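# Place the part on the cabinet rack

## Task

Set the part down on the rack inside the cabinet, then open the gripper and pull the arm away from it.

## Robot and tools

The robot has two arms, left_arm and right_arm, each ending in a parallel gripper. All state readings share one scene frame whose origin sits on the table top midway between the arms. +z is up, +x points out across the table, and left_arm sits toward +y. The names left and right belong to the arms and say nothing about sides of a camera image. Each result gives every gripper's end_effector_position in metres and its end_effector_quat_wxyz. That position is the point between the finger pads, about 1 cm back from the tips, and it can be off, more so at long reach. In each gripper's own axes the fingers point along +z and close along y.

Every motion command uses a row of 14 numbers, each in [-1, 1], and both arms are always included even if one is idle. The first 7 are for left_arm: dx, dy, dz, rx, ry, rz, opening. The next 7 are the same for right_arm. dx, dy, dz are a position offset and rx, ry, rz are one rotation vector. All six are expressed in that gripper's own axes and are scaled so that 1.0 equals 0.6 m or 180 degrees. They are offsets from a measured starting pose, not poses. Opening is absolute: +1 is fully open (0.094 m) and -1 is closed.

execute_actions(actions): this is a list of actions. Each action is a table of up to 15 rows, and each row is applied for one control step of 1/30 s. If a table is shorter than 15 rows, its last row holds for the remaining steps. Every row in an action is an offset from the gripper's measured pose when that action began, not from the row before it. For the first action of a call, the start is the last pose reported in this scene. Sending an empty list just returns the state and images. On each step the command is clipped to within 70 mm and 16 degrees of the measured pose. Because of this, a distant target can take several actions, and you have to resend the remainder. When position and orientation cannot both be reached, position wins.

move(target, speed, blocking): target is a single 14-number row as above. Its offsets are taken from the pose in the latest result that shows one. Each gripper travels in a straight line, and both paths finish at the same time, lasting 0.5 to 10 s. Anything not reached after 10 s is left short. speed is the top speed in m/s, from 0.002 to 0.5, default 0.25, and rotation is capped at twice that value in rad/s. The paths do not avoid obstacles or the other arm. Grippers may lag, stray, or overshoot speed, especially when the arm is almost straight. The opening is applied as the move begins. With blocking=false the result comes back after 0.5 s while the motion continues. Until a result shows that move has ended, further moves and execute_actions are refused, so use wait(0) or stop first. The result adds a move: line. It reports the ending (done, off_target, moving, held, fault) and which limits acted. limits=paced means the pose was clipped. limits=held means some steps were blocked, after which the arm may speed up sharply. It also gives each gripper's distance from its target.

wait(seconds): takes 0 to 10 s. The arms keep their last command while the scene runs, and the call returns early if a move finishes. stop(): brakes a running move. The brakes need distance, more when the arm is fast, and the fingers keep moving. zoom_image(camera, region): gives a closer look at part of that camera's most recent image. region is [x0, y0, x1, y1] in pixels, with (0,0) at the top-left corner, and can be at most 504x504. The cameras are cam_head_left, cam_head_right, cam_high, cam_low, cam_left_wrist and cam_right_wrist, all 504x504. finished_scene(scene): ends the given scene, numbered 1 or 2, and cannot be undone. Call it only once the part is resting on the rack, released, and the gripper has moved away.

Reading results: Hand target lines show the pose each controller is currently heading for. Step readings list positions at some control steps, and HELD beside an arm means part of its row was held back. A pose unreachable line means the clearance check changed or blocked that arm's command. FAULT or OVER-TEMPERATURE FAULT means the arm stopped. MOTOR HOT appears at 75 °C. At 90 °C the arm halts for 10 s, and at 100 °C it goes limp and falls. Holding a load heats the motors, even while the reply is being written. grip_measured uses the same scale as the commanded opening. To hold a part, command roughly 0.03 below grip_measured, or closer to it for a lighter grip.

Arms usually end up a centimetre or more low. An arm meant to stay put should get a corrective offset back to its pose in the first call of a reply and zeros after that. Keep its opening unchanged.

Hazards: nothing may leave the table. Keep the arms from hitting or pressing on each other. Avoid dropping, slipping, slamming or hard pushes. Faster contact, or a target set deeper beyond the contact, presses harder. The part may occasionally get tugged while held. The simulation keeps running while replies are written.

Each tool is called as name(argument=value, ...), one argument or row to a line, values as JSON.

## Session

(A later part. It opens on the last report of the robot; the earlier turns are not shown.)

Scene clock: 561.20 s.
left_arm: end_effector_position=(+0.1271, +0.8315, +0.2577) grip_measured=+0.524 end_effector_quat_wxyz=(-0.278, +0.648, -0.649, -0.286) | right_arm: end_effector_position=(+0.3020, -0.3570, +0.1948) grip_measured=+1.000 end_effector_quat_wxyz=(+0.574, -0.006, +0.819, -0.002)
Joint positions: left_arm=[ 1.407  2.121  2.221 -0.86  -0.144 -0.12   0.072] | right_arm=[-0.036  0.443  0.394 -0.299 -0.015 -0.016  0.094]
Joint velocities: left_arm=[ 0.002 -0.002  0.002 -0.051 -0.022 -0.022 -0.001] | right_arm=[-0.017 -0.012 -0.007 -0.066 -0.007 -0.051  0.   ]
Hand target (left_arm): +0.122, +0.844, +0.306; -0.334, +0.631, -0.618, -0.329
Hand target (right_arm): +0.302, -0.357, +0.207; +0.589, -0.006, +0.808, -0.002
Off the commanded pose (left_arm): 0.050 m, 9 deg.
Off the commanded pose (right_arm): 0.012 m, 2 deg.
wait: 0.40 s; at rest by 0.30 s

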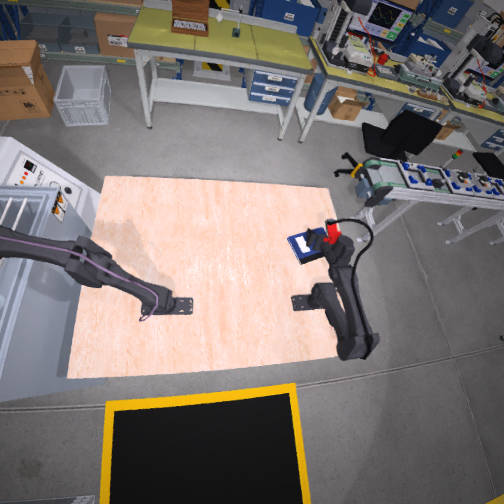

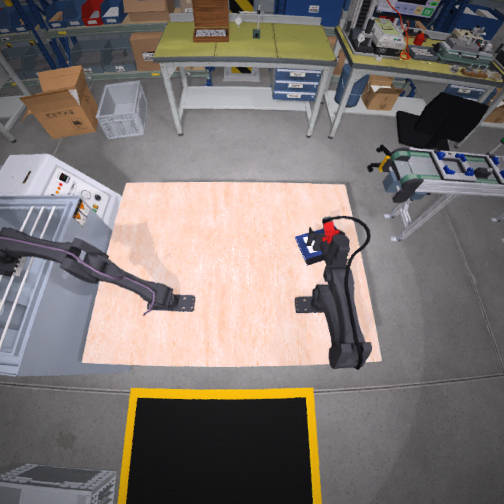

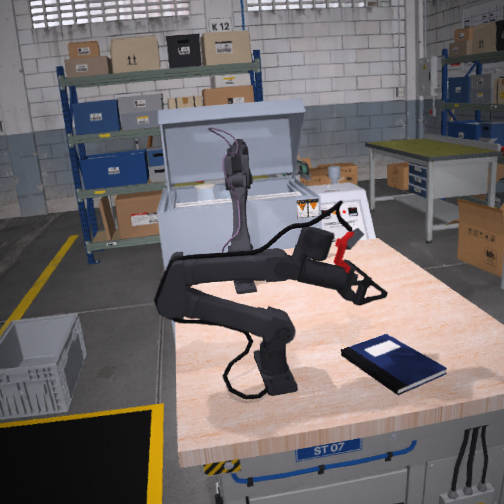

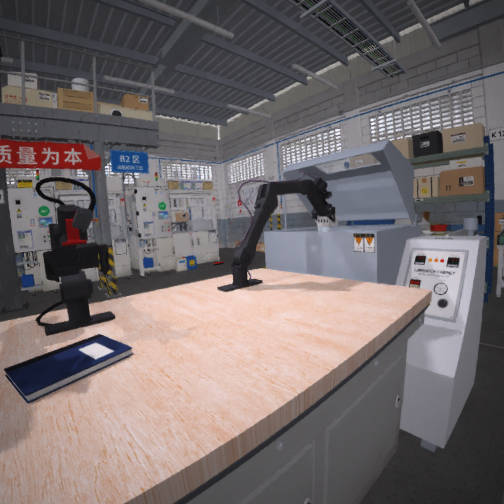

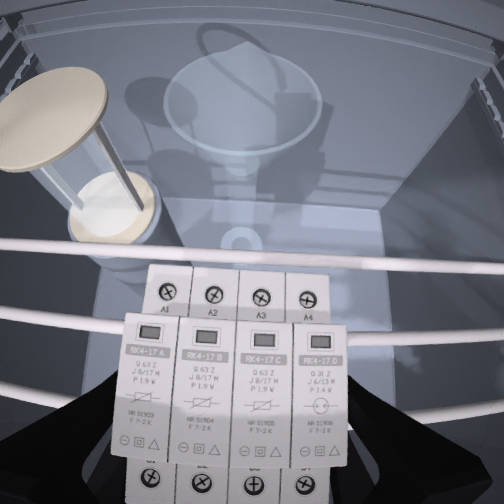

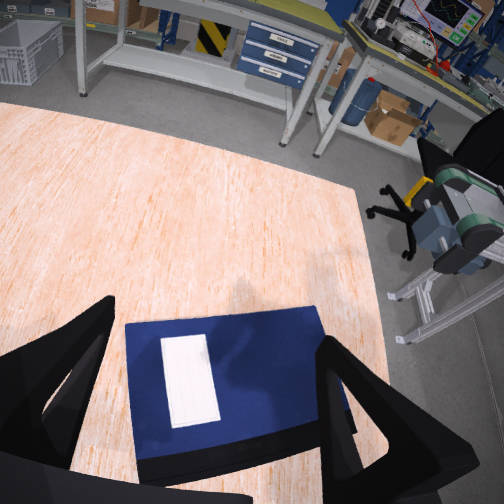

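execute_actions(
  actions=[
    [[-0.0745,0.009,-0.0315,0.003,-0.053,-0.0075,0.45, -0.019,0,-0.007,0,-0.012,0,1],[-0.0725,0.009,-0.0295,0.003,-0.0535,-0.0075,0.45, -0.019,0,-0.007,0,-0.012,0,1],[-0.0705,0.009,-0.0275,0.003,-0.054,-0.0075,0.45, -0.019,0,-0.007,0,-0.012,0,1],[-0.0685,0.009,-0.0257,0.003,-0.0545,-0.0075,0.45, -0.019,0,-0.007,0,-0.012,0,1],[-0.0665,0.009,-0.0238,0.003,-0.055,-0.0075,0.45, -0.019,0,-0.007,0,-0.012,0,1],[-0.0645,0.009,-0.022,0.003,-0.055,-0.0075,0.45, -0.019,0,-0.007,0,-0.012,0,1],[-0.0625,0.009,-0.020,0.003,-0.055,-0.0075,0.45, -0.019,0,-0.007,0,-0.012,0,1],[-0.0605,0.009,-0.0182,0.003,-0.055,-0.0075,0.45, -0.019,0,-0.007,0,-0.012,0,1],[-0.0585,0.009,-0.0163,0.003,-0.055,-0.0075,0.45, -0.019,0,-0.007,0,-0.012,0,1],[-0.0565,0.009,-0.0145,0.003,-0.055,-0.0075,0.45, -0.019,0,-0.007,0,-0.012,0,1],[-0.0545,0.009,-0.0126,0.003,-0.055,-0.0075,0.45, -0.019,0,-0.007,0,-0.012,0,1],[-0.0525,0.009,-0.0108,0.003,-0.055,-0.0075,0.45, -0.019,0,-0.007,0,-0.012,0,1],[-0.0505,0.009,-0.009,0.003,-0.055,-0.0075,0.45, -0.019,0,-0.007,0,-0.012,0,1],[-0.0485,0.009,-0.007,0.003,-0.055,-0.0075,0.45, -0.019,0,-0.007,0,-0.012,0,1],[-0.0465,0.009,-0.0052,0.003,-0.055,-0.0075,0.45, -0.019,0,-0.007,0,-0.012,0,1]],
  ],
)

wait(
  seconds=0.4,
)

Scene clock: 593.57 s.
left_arm: end_effector_position=(+0.1270, +0.8293, +0.2249) grip_measured=+0.522 end_effector_quat_wxyz=(-0.271, +0.648, -0.654, -0.281) | right_arm: end_effector_position=(+0.3020, -0.3570, +0.1948) grip_measured=+1.000 end_effector_quat_wxyz=(+0.574, -0.006, +0.819, -0.002)
Joint positions: left_arm=[ 1.407  2.084  2.043 -0.738 -0.142 -0.117  0.071] | right_arm=[-0.036  0.443  0.394 -0.299 -0.015 -0.016  0.094]
Joint velocities: left_arm=[-0.007 -0.129 -0.286  0.242 -0.037  0.022 -0.   ] | right_arm=[ 0.002  0.007 -0.022 -0.007  0.007 -0.081  0.   ]
Hand target (left_arm): +0.121, +0.842, +0.282; -0.336, +0.628, -0.618, -0.332
Hand target (right_arm): +0.302, -0.357, +0.207; +0.589, -0.006, +0.808, -0.002
Off the commanded pose (left_arm): 0.059 m, 11 deg.
Off the commanded pose (right_arm): 0.012 m, 2 deg.
Step readings (end_effector_position):
0: left_arm (+0.1271, +0.8319, +0.2581) | right_arm (+0.3020, -0.3570, +0.1948)
1: left_arm (+0.1272, +0.8321, +0.2573) | right_arm (+0.3020, -0.3570, +0.1948)
2: left_arm (+0.1273, +0.8326, +0.2570) | right_arm (+0.3020, -0.3570, +0.1948)
4: left_arm (+0.1274, +0.8333, +0.2529) | right_arm (+0.3020, -0.3570, +0.1948)
8: left_arm (+0.1273, +0.8321, +0.2381) | right_arm (+0.3020, -0.3570, +0.1948)
15: end_effector_position above

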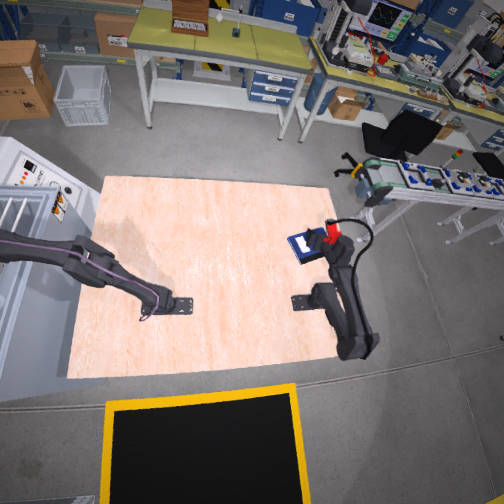

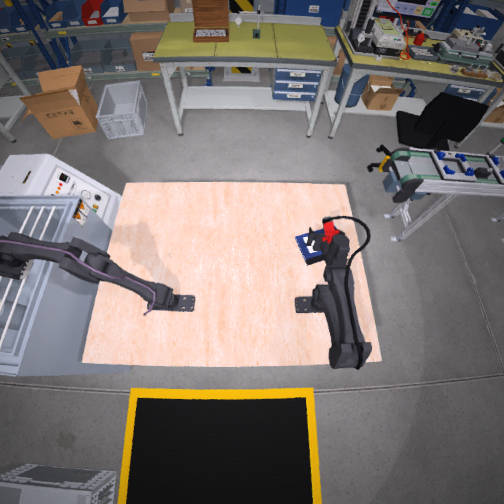

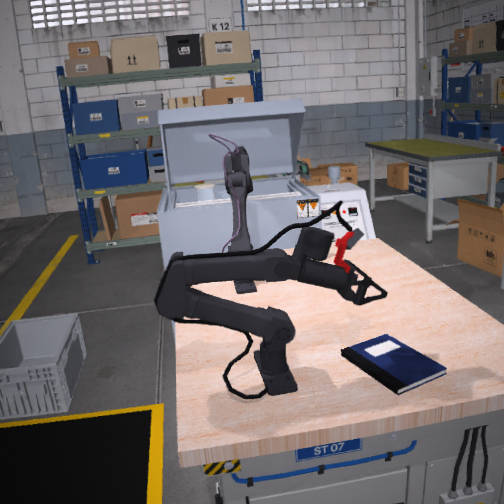

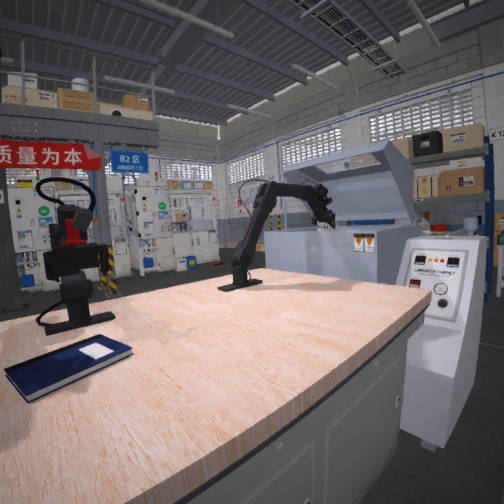

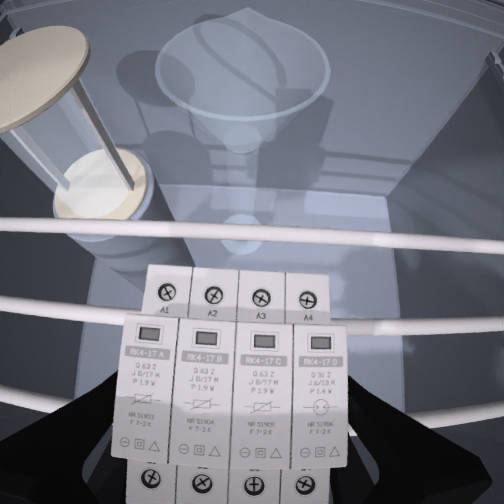

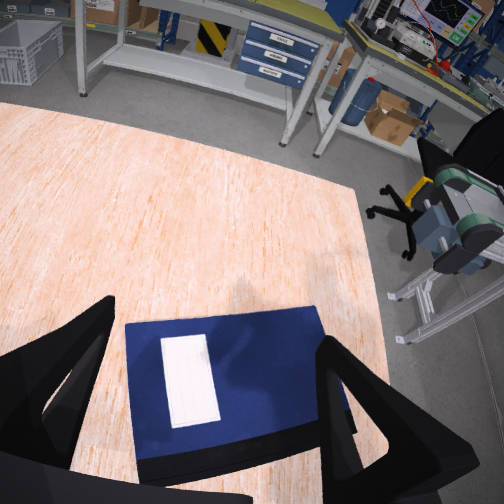

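Scene clock: 593.97 s.
left_arm: end_effector_position=(+0.1273, +0.8309, +0.2250) grip_measured=+0.522 end_effector_quat_wxyz=(-0.276, +0.647, -0.652, -0.284) | right_arm: end_effector_position=(+0.3020, -0.3570, +0.1948) grip_measured=+1.000 end_effector_quat_wxyz=(+0.574, -0.006, +0.819, -0.002)
Joint positions: left_arm=[ 1.407  2.079  2.025 -0.712 -0.142 -0.116  0.071] | right_arm=[-0.036  0.443  0.394 -0.299 -0.015 -0.016  0.094]
Joint velocities: left_arm=[ 0.002 -0.022 -0.002  0.037  0.022 -0.125 -0.002] | right_arm=[-0.012 -0.002  0.022 -0.037 -0.007 -0.051  0.   ]
Hand target (left_arm): +0.121, +0.842, +0.282; -0.336, +0.628, -0.618, -0.332
Hand target (right_arm): +0.302, -0.357, +0.207; +0.589, -0.006, +0.808, -0.002
Off the commanded pose (left_arm): 0.058 m, 10 deg.
Off the commanded pose (right_arm): 0.012 m, 2 deg.
wait: 0.40 s; at rest by 0.30 s

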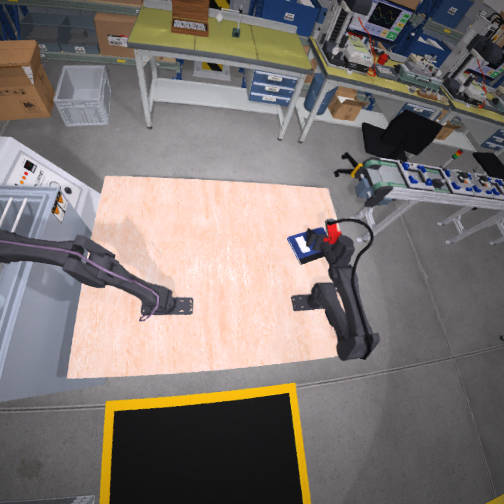

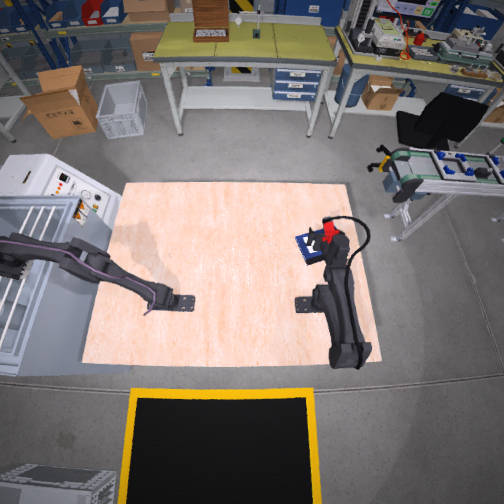

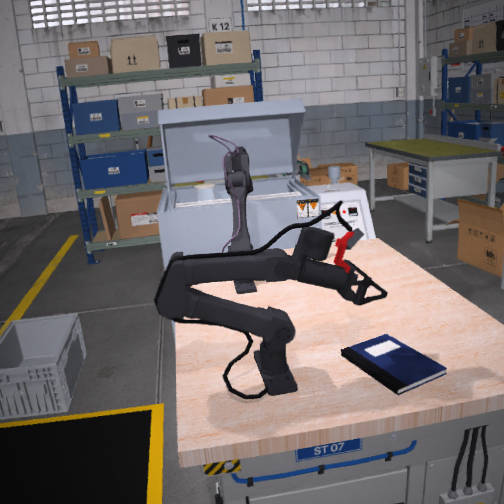

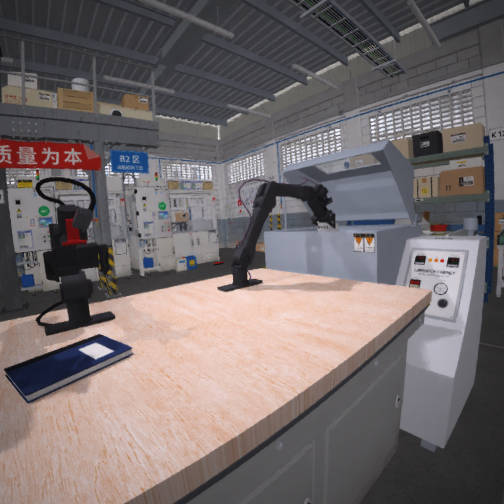

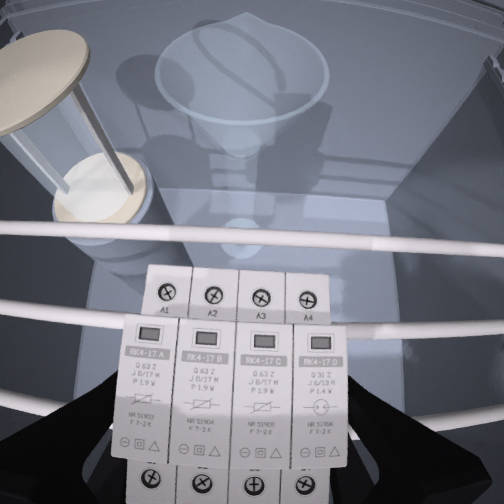

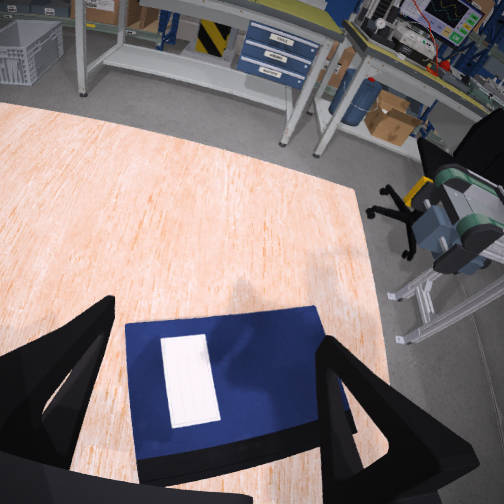

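zoom_image(
  camera="cam_left_wrist",
  region=[0, 200, 252, 440],
)

zoom_image(
  camera="cam_left_wrist",
  region=[252, 200, 504, 440],
)

zoom_image(
  camera="cam_low",
  region=[290, 180, 370, 250],
)

Region (0, 200, 252, 440) of cam_left_wrist's 504x504 image, scaled by 2.000, with more detail than that image has; it fills the top 480 rows of this view, and the rest is white.

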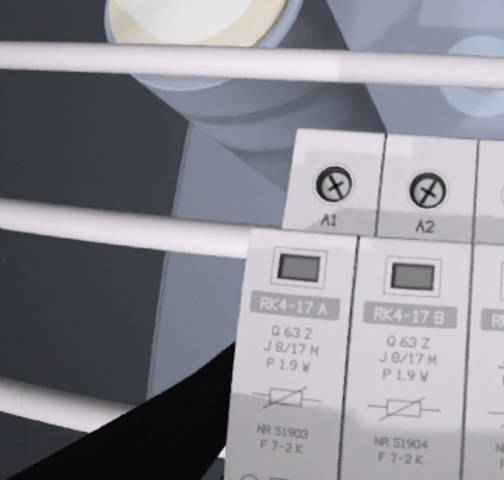

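Region (252, 200, 504, 440) of cam_left_wrist's 504x504 image, scaled by 2.000, with more detail than that image has; it fills the top 480 rows of this view, and the rest is white.

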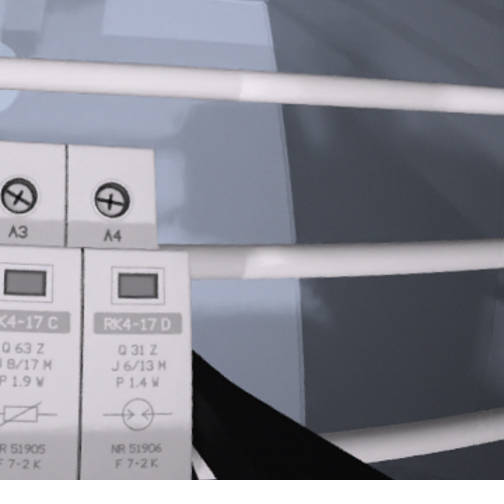

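Region (290, 180, 370, 250) of cam_low's 504x504 image, scaled by 6.300, with more detail than that image has; it fills the top 441 rows of this view, and the rest is white.

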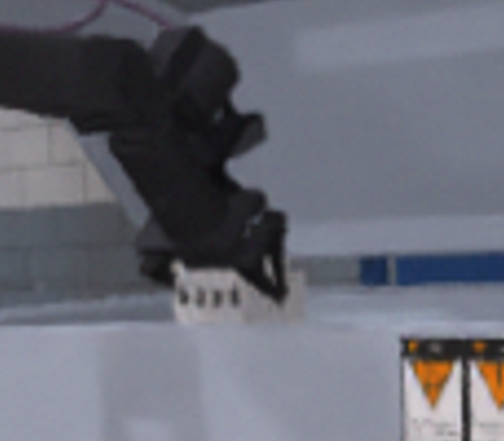

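execute_actions(
  actions=[
    [[-0.083,0.0085,-0.040,0.003,-0.055,-0.007,0.45, -0.019,0,-0.007,0,-0.012,0,1],[-0.079,0.008,-0.038,0.003,-0.053,-0.007,0.45, -0.019,0,-0.007,0,-0.012,0,1],[-0.075,0.0075,-0.036,0.003,-0.050,-0.006,0.45, -0.019,0,-0.007,0,-0.012,0,1],[-0.070,0.007,-0.034,0.002,-0.047,-0.006,0.45, -0.019,0,-0.007,0,-0.012,0,1],[-0.065,0.0065,-0.0315,0.002,-0.044,-0.005,0.45, -0.019,0,-0.007,0,-0.012,0,1],[-0.060,0.006,-0.029,0.002,-0.041,-0.005,0.45, -0.019,0,-0.007,0,-0.012,0,1],[-0.055,0.005,-0.027,0.002,-0.038,-0.004,0.45, -0.019,0,-0.007,0,-0.012,0,1],[-0.050,0.0045,-0.0245,0.001,-0.035,-0.004,0.45, -0.019,0,-0.007,0,-0.012,0,1],[-0.045,0.004,-0.022,0.001,-0.032,-0.003,0.45, -0.019,0,-0.007,0,-0.012,0,1],[-0.040,0.003,-0.020,0.001,-0.029,-0.003,0.45, -0.019,0,-0.007,0,-0.012,0,1],[-0.035,0.0025,-0.0175,0.001,-0.026,-0.002,0.45, -0.019,0,-0.007,0,-0.012,0,1],[-0.030,0.002,-0.015,0,-0.023,-0.002,0.45, -0.019,0,-0.007,0,-0.012,0,1],[-0.025,0.001,-0.013,0,-0.020,-0.001,0.45, -0.019,0,-0.007,0,-0.012,0,1],[-0.021,0.001,-0.011,0,-0.018,-0.001,0.45, -0.019,0,-0.007,0,-0.012,0,1],[-0.018,0,-0.0095,0,-0.016,0,0.45, -0.019,0,-0.007,0,-0.012,0,1]],
  ],
)

Scene clock: 644.83 s.
left_arm: end_effector_position=(+0.1275, +0.8316, +0.2217) grip_measured=+0.522 end_effector_quat_wxyz=(-0.276, +0.646, -0.653, -0.285) | right_arm: end_effector_position=(+0.3020, -0.3570, +0.1948) grip_measured=+1.000 end_effector_quat_wxyz=(+0.574, -0.006, +0.819, -0.002)
Joint positions: left_arm=[ 1.407  2.079  2.011 -0.697 -0.141 -0.114  0.071] | right_arm=[-0.036  0.443  0.394 -0.299 -0.015 -0.016  0.094]
Joint velocities: left_arm=[-0.012  0.007 -0.017 -0.066 -0.022  0.022 -0.002] | right_arm=[ 0.002  0.007  0.017 -0.007 -0.066  0.007  0.   ]
Hand target (left_arm): +0.128, +0.834, +0.237; -0.292, +0.640, -0.645, -0.300
Hand target (right_arm): +0.302, -0.357, +0.207; +0.589, -0.006, +0.808, -0.002
Off the commanded pose (left_arm): 0.015 m, 3 deg.
Off the commanded pose (right_arm): 0.012 m, 2 deg.
Step readings (end_effector_position):
0: left_arm (+0.1274, +0.8312, +0.2253) | right_arm (+0.3020, -0.3570, +0.1948)
1: left_arm (+0.1274, +0.8312, +0.2249) | right_arm (+0.3020, -0.3570, +0.1948)
2: left_arm (+0.1274, +0.8315, +0.2245) | right_arm (+0.3020, -0.3570, +0.1948)
4: left_arm (+0.1275, +0.8316, +0.2234) | right_arm (+0.3020, -0.3570, +0.1948)
8: left_arm (+0.1275, +0.8317, +0.2229) | right_arm (+0.3020, -0.3570, +0.1948)
15: end_effector_position above

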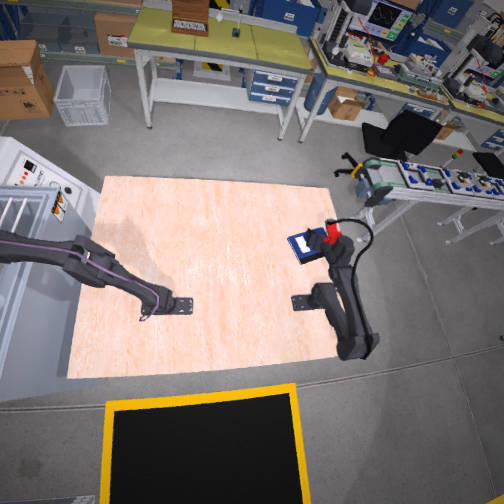

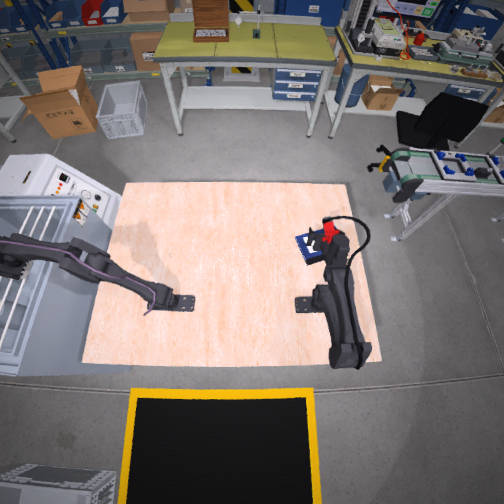

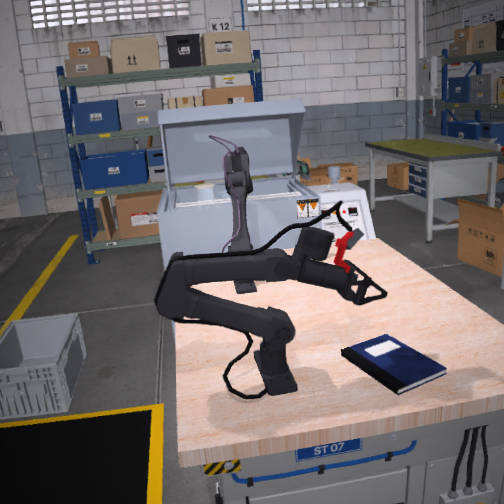

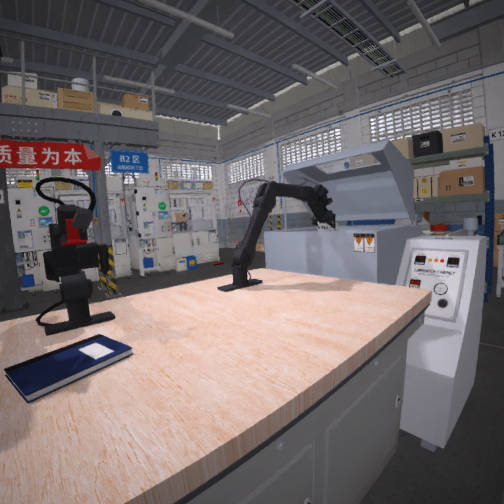

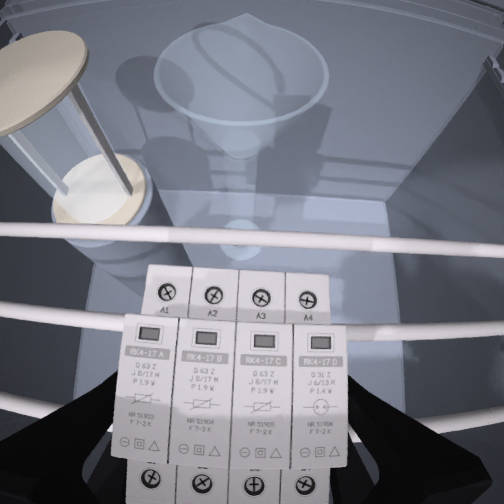

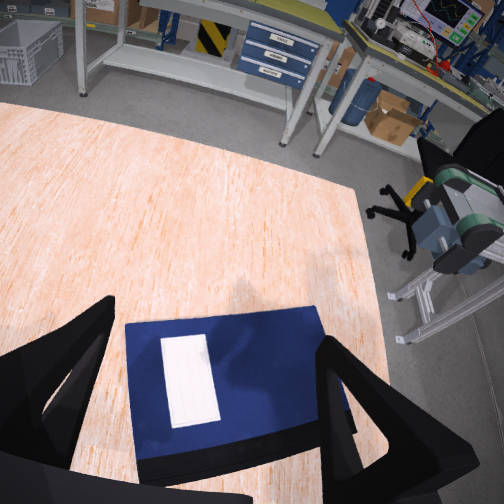

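execute_actions(
  actions=[
    [[-0.018,0,-0.011,0,-0.014,0,0.48, -0.019,0,-0.007,0,-0.012,0,1],[-0.017,0,-0.011,0,-0.013,0,0.50, -0.019,0,-0.007,0,-0.012,0,1],[-0.016,0,-0.011,0,-0.012,0,0.515, -0.019,0,-0.007,0,-0.012,0,1],[-0.016,0,-0.011,0,-0.012,0,0.53, -0.019,0,-0.007,0,-0.012,0,1],[-0.016,0,-0.011,0,-0.012,0,0.55, -0.019,0,-0.007,0,-0.012,0,1],[-0.016,0,-0.011,0,-0.012,0,0.58, -0.019,0,-0.007,0,-0.012,0,1],[-0.016,0,-0.011,0,-0.012,0,0.63, -0.019,0,-0.007,0,-0.012,0,1],[-0.016,0,-0.011,0,-0.012,0,0.7, -0.019,0,-0.007,0,-0.012,0,1],[-0.016,0,-0.011,0,-0.012,0,0.78, -0.019,0,-0.007,0,-0.012,0,1],[-0.016,0,-0.011,0,-0.012,0,0.86, -0.019,0,-0.007,0,-0.012,0,1],[-0.016,0,-0.011,0,-0.012,0,0.94, -0.019,0,-0.007,0,-0.012,0,1],[-0.016,0,-0.011,0,-0.012,0,1, -0.019,0,-0.007,0,-0.012,0,1]],
  ],
)

Scene clock: 658.87 s.
left_arm: end_effector_position=(+0.1278, +0.8330, +0.2232) grip_measured=+1.000 end_effector_quat_wxyz=(-0.279, +0.645, -0.651, -0.287) | right_arm: end_effector_position=(+0.3020, -0.3570, +0.1948) grip_measured=+1.000 end_effector_quat_wxyz=(+0.574, -0.006, +0.819, -0.002)
Joint positions: left_arm=[ 1.407  2.079  2.011 -0.689 -0.141 -0.114  0.094] | right_arm=[-0.036  0.443  0.394 -0.299 -0.015 -0.016  0.094]
Joint velocities: left_arm=[ 0.017 -0.012 -0.007  0.051  0.022 -0.007  0.   ] | right_arm=[ 0.012 -0.007  0.007  0.022  0.022  0.007  0.   ]
Hand target (left_arm): +0.128, +0.833, +0.233; -0.288, +0.640, -0.647, -0.297
Hand target (right_arm): +0.302, -0.357, +0.207; +0.589, -0.006, +0.808, -0.002
Off the commanded pose (left_arm): 0.010 m, 2 deg.
Off the commanded pose (right_arm): 0.012 m, 2 deg.
Step readings (end_effector_position):
0: left_arm (+0.1275, +0.8316, +0.2217) | right_arm (+0.3020, -0.3570, +0.1948)
1: left_arm (+0.1275, +0.8316, +0.2217) | right_arm (+0.3020, -0.3570, +0.1948)
2: left_arm (+0.1275, +0.8316, +0.2217) | right_arm (+0.3020, -0.3570, +0.1948)
4: left_arm (+0.1275, +0.8316, +0.2217) | right_arm (+0.3020, -0.3570, +0.1948)
8: left_arm (+0.1276, +0.8322, +0.2223) | right_arm (+0.3020, -0.3570, +0.1948)
15: end_effector_position above

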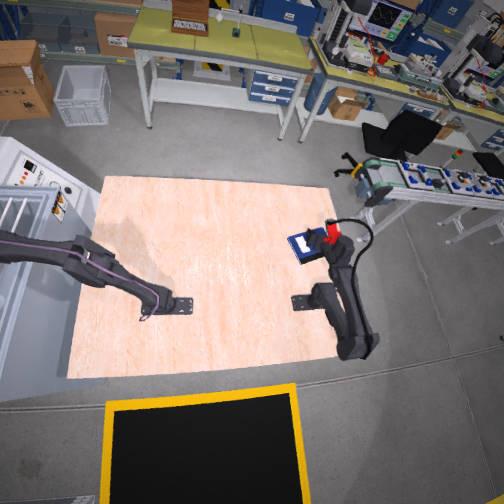

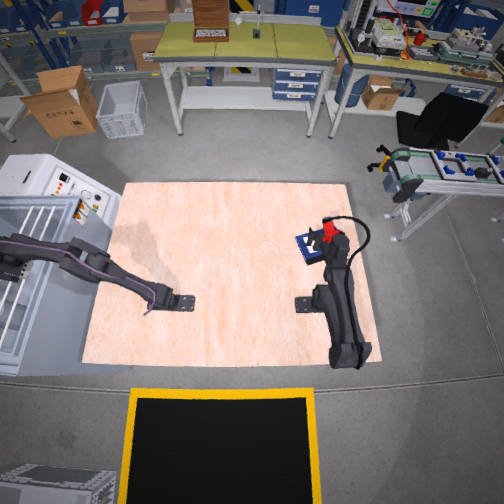

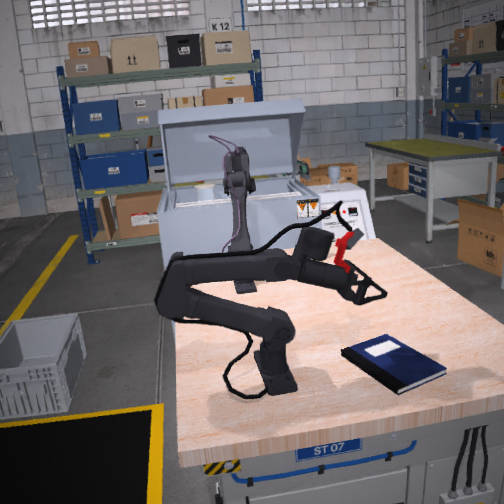

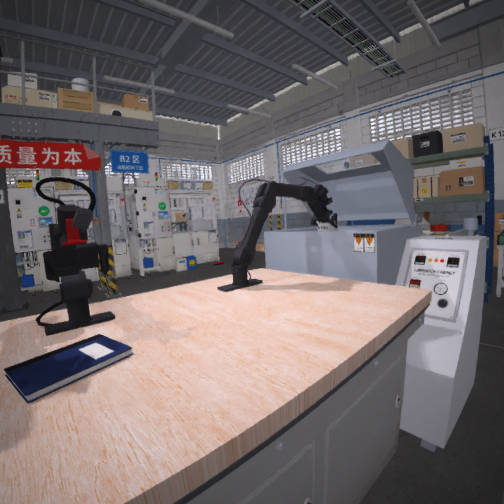

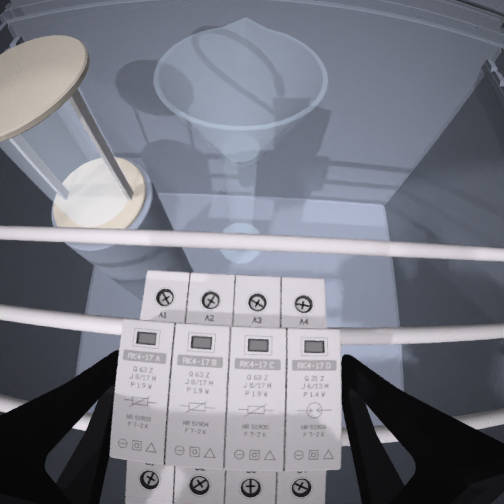

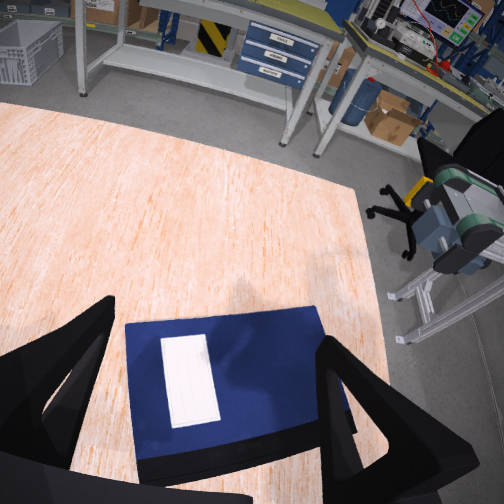

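execute_actions(
  actions=[],
)

Scene clock: 688.57 s.
left_arm: end_effector_position=(+0.1278, +0.8332, +0.2234) grip_measured=+1.000 end_effector_quat_wxyz=(-0.279, +0.645, -0.651, -0.287) | right_arm: end_effector_position=(+0.3020, -0.3570, +0.1948) grip_measured=+1.000 end_effector_quat_wxyz=(+0.574, -0.006, +0.819, -0.002)
Joint positions: left_arm=[ 1.407  2.079  2.011 -0.688 -0.141 -0.114  0.094] | right_arm=[-0.036  0.443  0.394 -0.299 -0.015 -0.016  0.094]
Joint velocities: left_arm=[ 0.002  0.017 -0.012 -0.007  0.022 -0.007  0.   ] | right_arm=[ 0.012 -0.002  0.017 -0.022 -0.007  0.081  0.   ]
Hand target (left_arm): +0.128, +0.833, +0.233; -0.288, +0.640, -0.647, -0.296
Hand target (right_arm): +0.302, -0.357, +0.207; +0.589, -0.006, +0.808, -0.002
Off the commanded pose (left_arm): 0.010 m, 2 deg.
Off the commanded pose (right_arm): 0.012 m, 2 deg.

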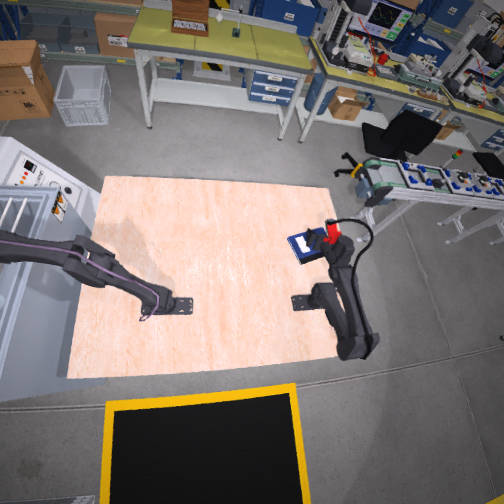

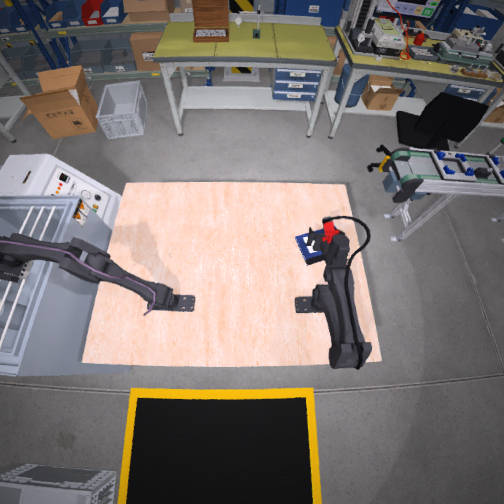

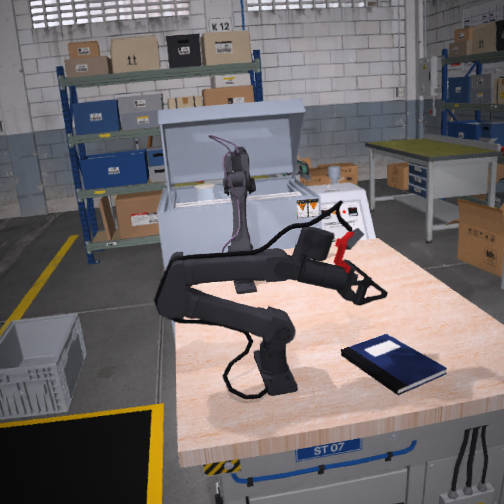

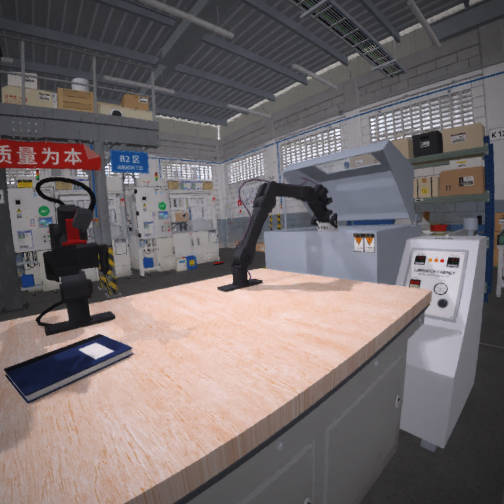

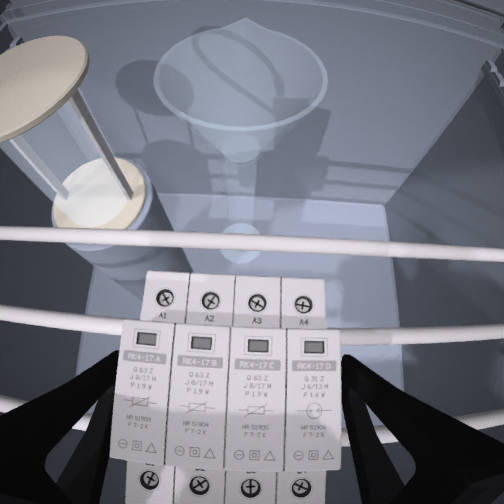

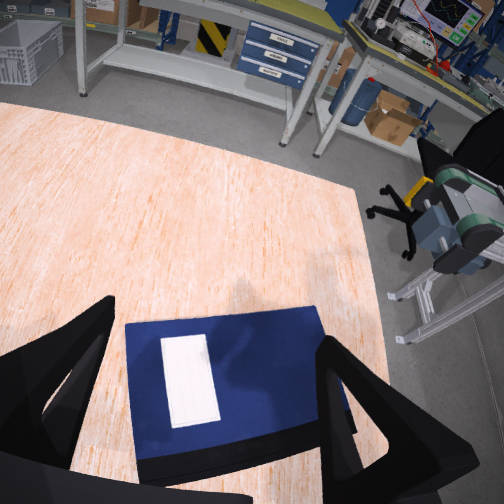

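move(
  target=[-0.03,0,-0.33,0,0,0,1,-0.019,0,-0.007,0,-0.012,0,1],
  speed=0.2,
)

Scene clock: 694.27 s.
left_arm: end_effector_position=(+0.1288, +0.7053, +0.3669) grip_measured=+1.000 end_effector_quat_wxyz=(-0.278, +0.646, -0.653, -0.283) | right_arm: end_effector_position=(+0.3020, -0.3570, +0.1948) grip_measured=+1.000 end_effector_quat_wxyz=(+0.574, -0.006, +0.819, -0.002)
Joint positions: left_arm=[ 1.335  1.805  2.267 -1.235 -0.188 -0.166  0.094] | right_arm=[-0.036  0.443  0.394 -0.299 -0.015 -0.016  0.094]
Joint velocities: left_arm=[-0.002  0.012  0.002  0.037 -0.066 -0.022  0.   ] | right_arm=[-0.012 -0.002  0.022 -0.022  0.037 -0.037  0.   ]
Hand target (left_arm): +0.131, +0.702, +0.373; -0.280, +0.644, -0.651, -0.287
Hand target (right_arm): +0.302, -0.357, +0.207; +0.589, -0.006, +0.808, -0.002
Off the commanded pose (left_arm): 0.007 m, 1 deg.
Off the commanded pose (right_arm): 0.012 m, 2 deg.
move: off_target (right_arm)

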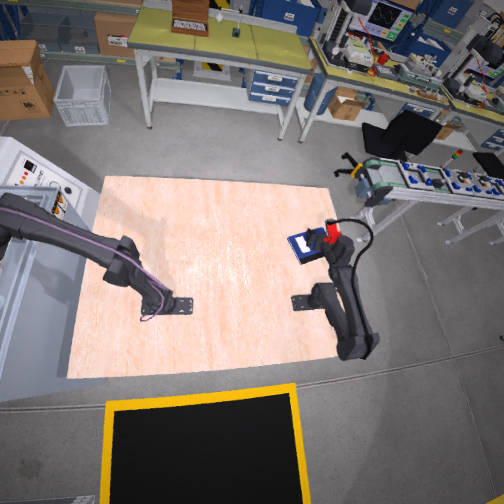

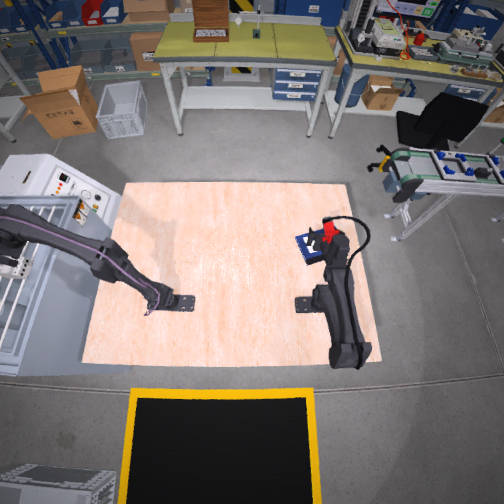

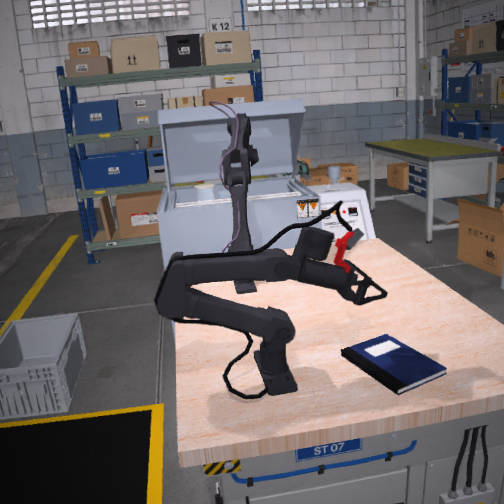

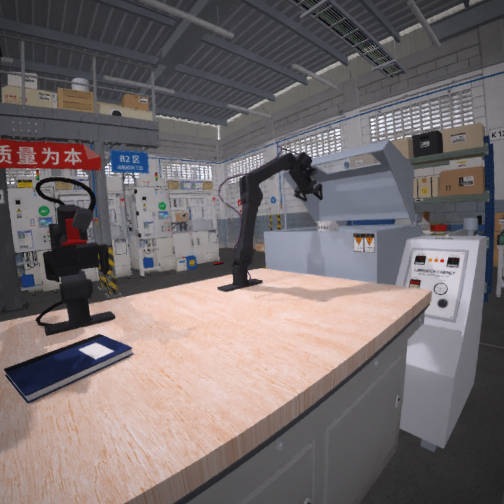

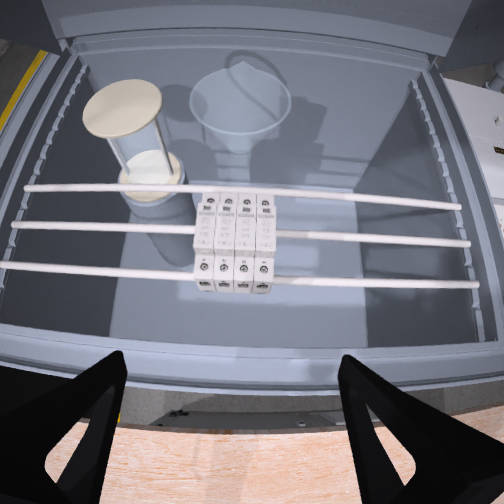

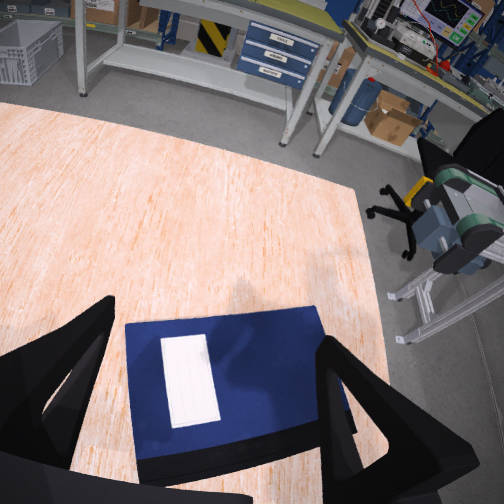

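move(
  target=[0.22,0,-0.13,0,-0.1,0,1,-0.019,0,-0.007,0,-0.012,0,1],
  speed=0.3,
)

Scene clock: 703.47 s.
left_arm: end_effector_position=(+0.1253, +0.5552, +0.3272) grip_measured=+1.000 end_effector_quat_wxyz=(-0.374, +0.594, -0.606, -0.374) | right_arm: end_effector_position=(+0.3020, -0.3570, +0.1948) grip_measured=+1.000 end_effector_quat_wxyz=(+0.574, -0.006, +0.819, -0.002)
Joint positions: left_arm=[ 1.067  0.941  1.144 -0.716 -0.458 -0.235  0.094] | right_arm=[-0.036  0.443  0.394 -0.299 -0.015 -0.016  0.094]
Joint velocities: left_arm=[-0.012 -0.007 -0.022 -0.081  0.007  0.051  0.   ] | right_arm=[-0.022 -0.012 -0.007 -0.037 -0.022  0.022  0.   ]
Hand target (left_arm): +0.127, +0.556, +0.328; -0.378, +0.593, -0.602, -0.378
Hand target (right_arm): +0.302, -0.357, +0.207; +0.589, -0.006, +0.808, -0.002
Off the commanded pose (left_arm): 0.004 m, 1 deg.
Off the commanded pose (right_arm): 0.012 m, 2 deg.
move: off_target (right_arm)

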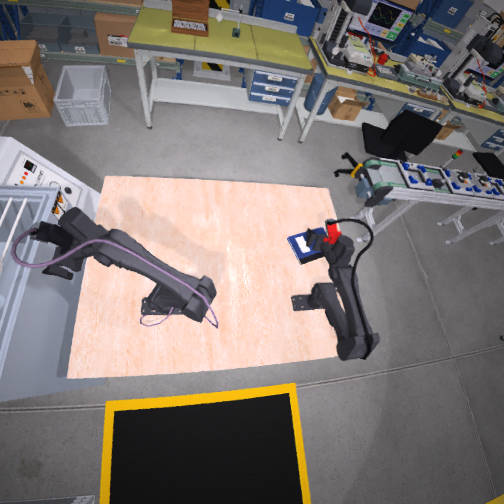

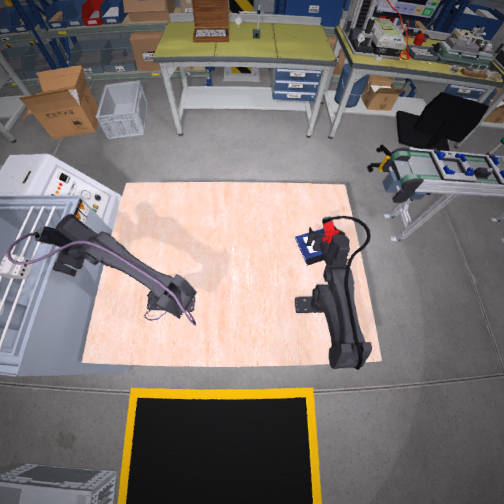

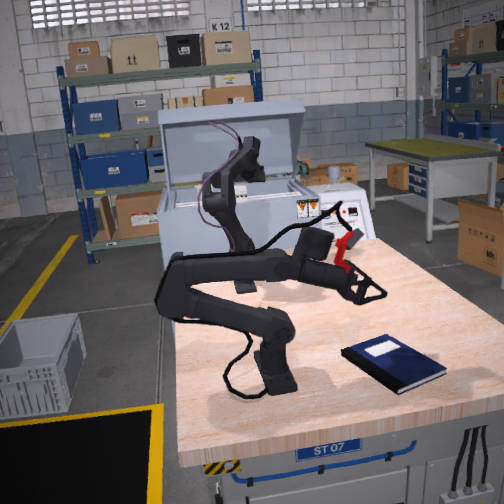

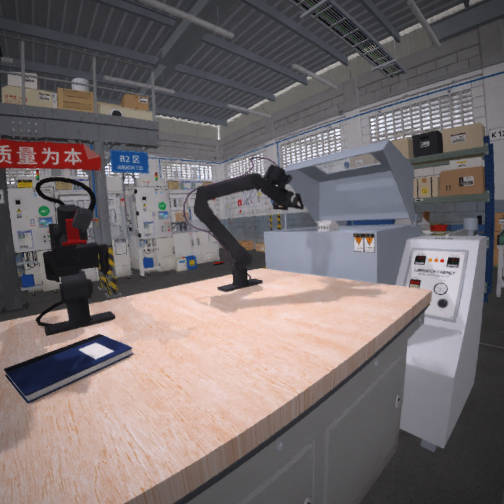

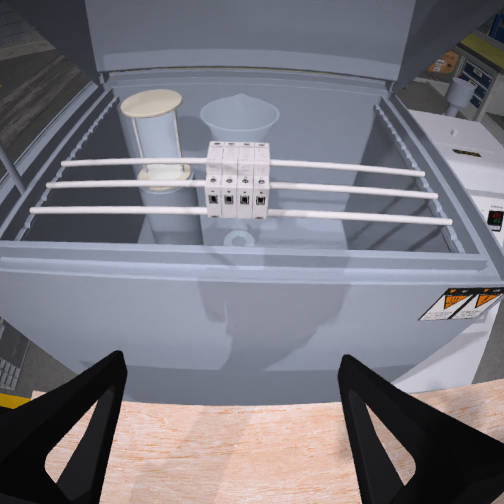

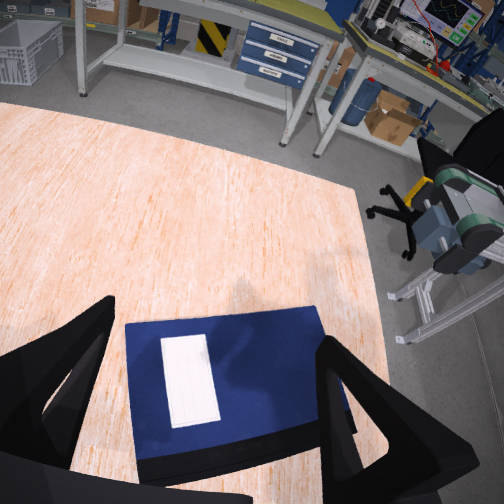

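zoom_image(
  camera="cam_left_wrist",
  region=[170,120,310,240],
)

Region (170, 120, 310, 240) of cam_left_wrist's 504x504 image, scaled by 3.600, with more detail than that image has; it fills the top 432 rows of this view, and the rest is white.

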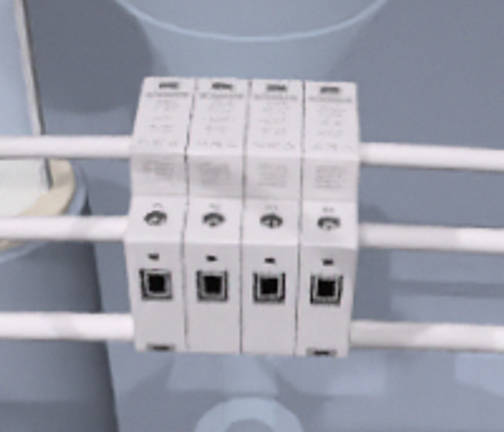

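finished_scene(
  scene=1,
)

The scene is finished: the task was done.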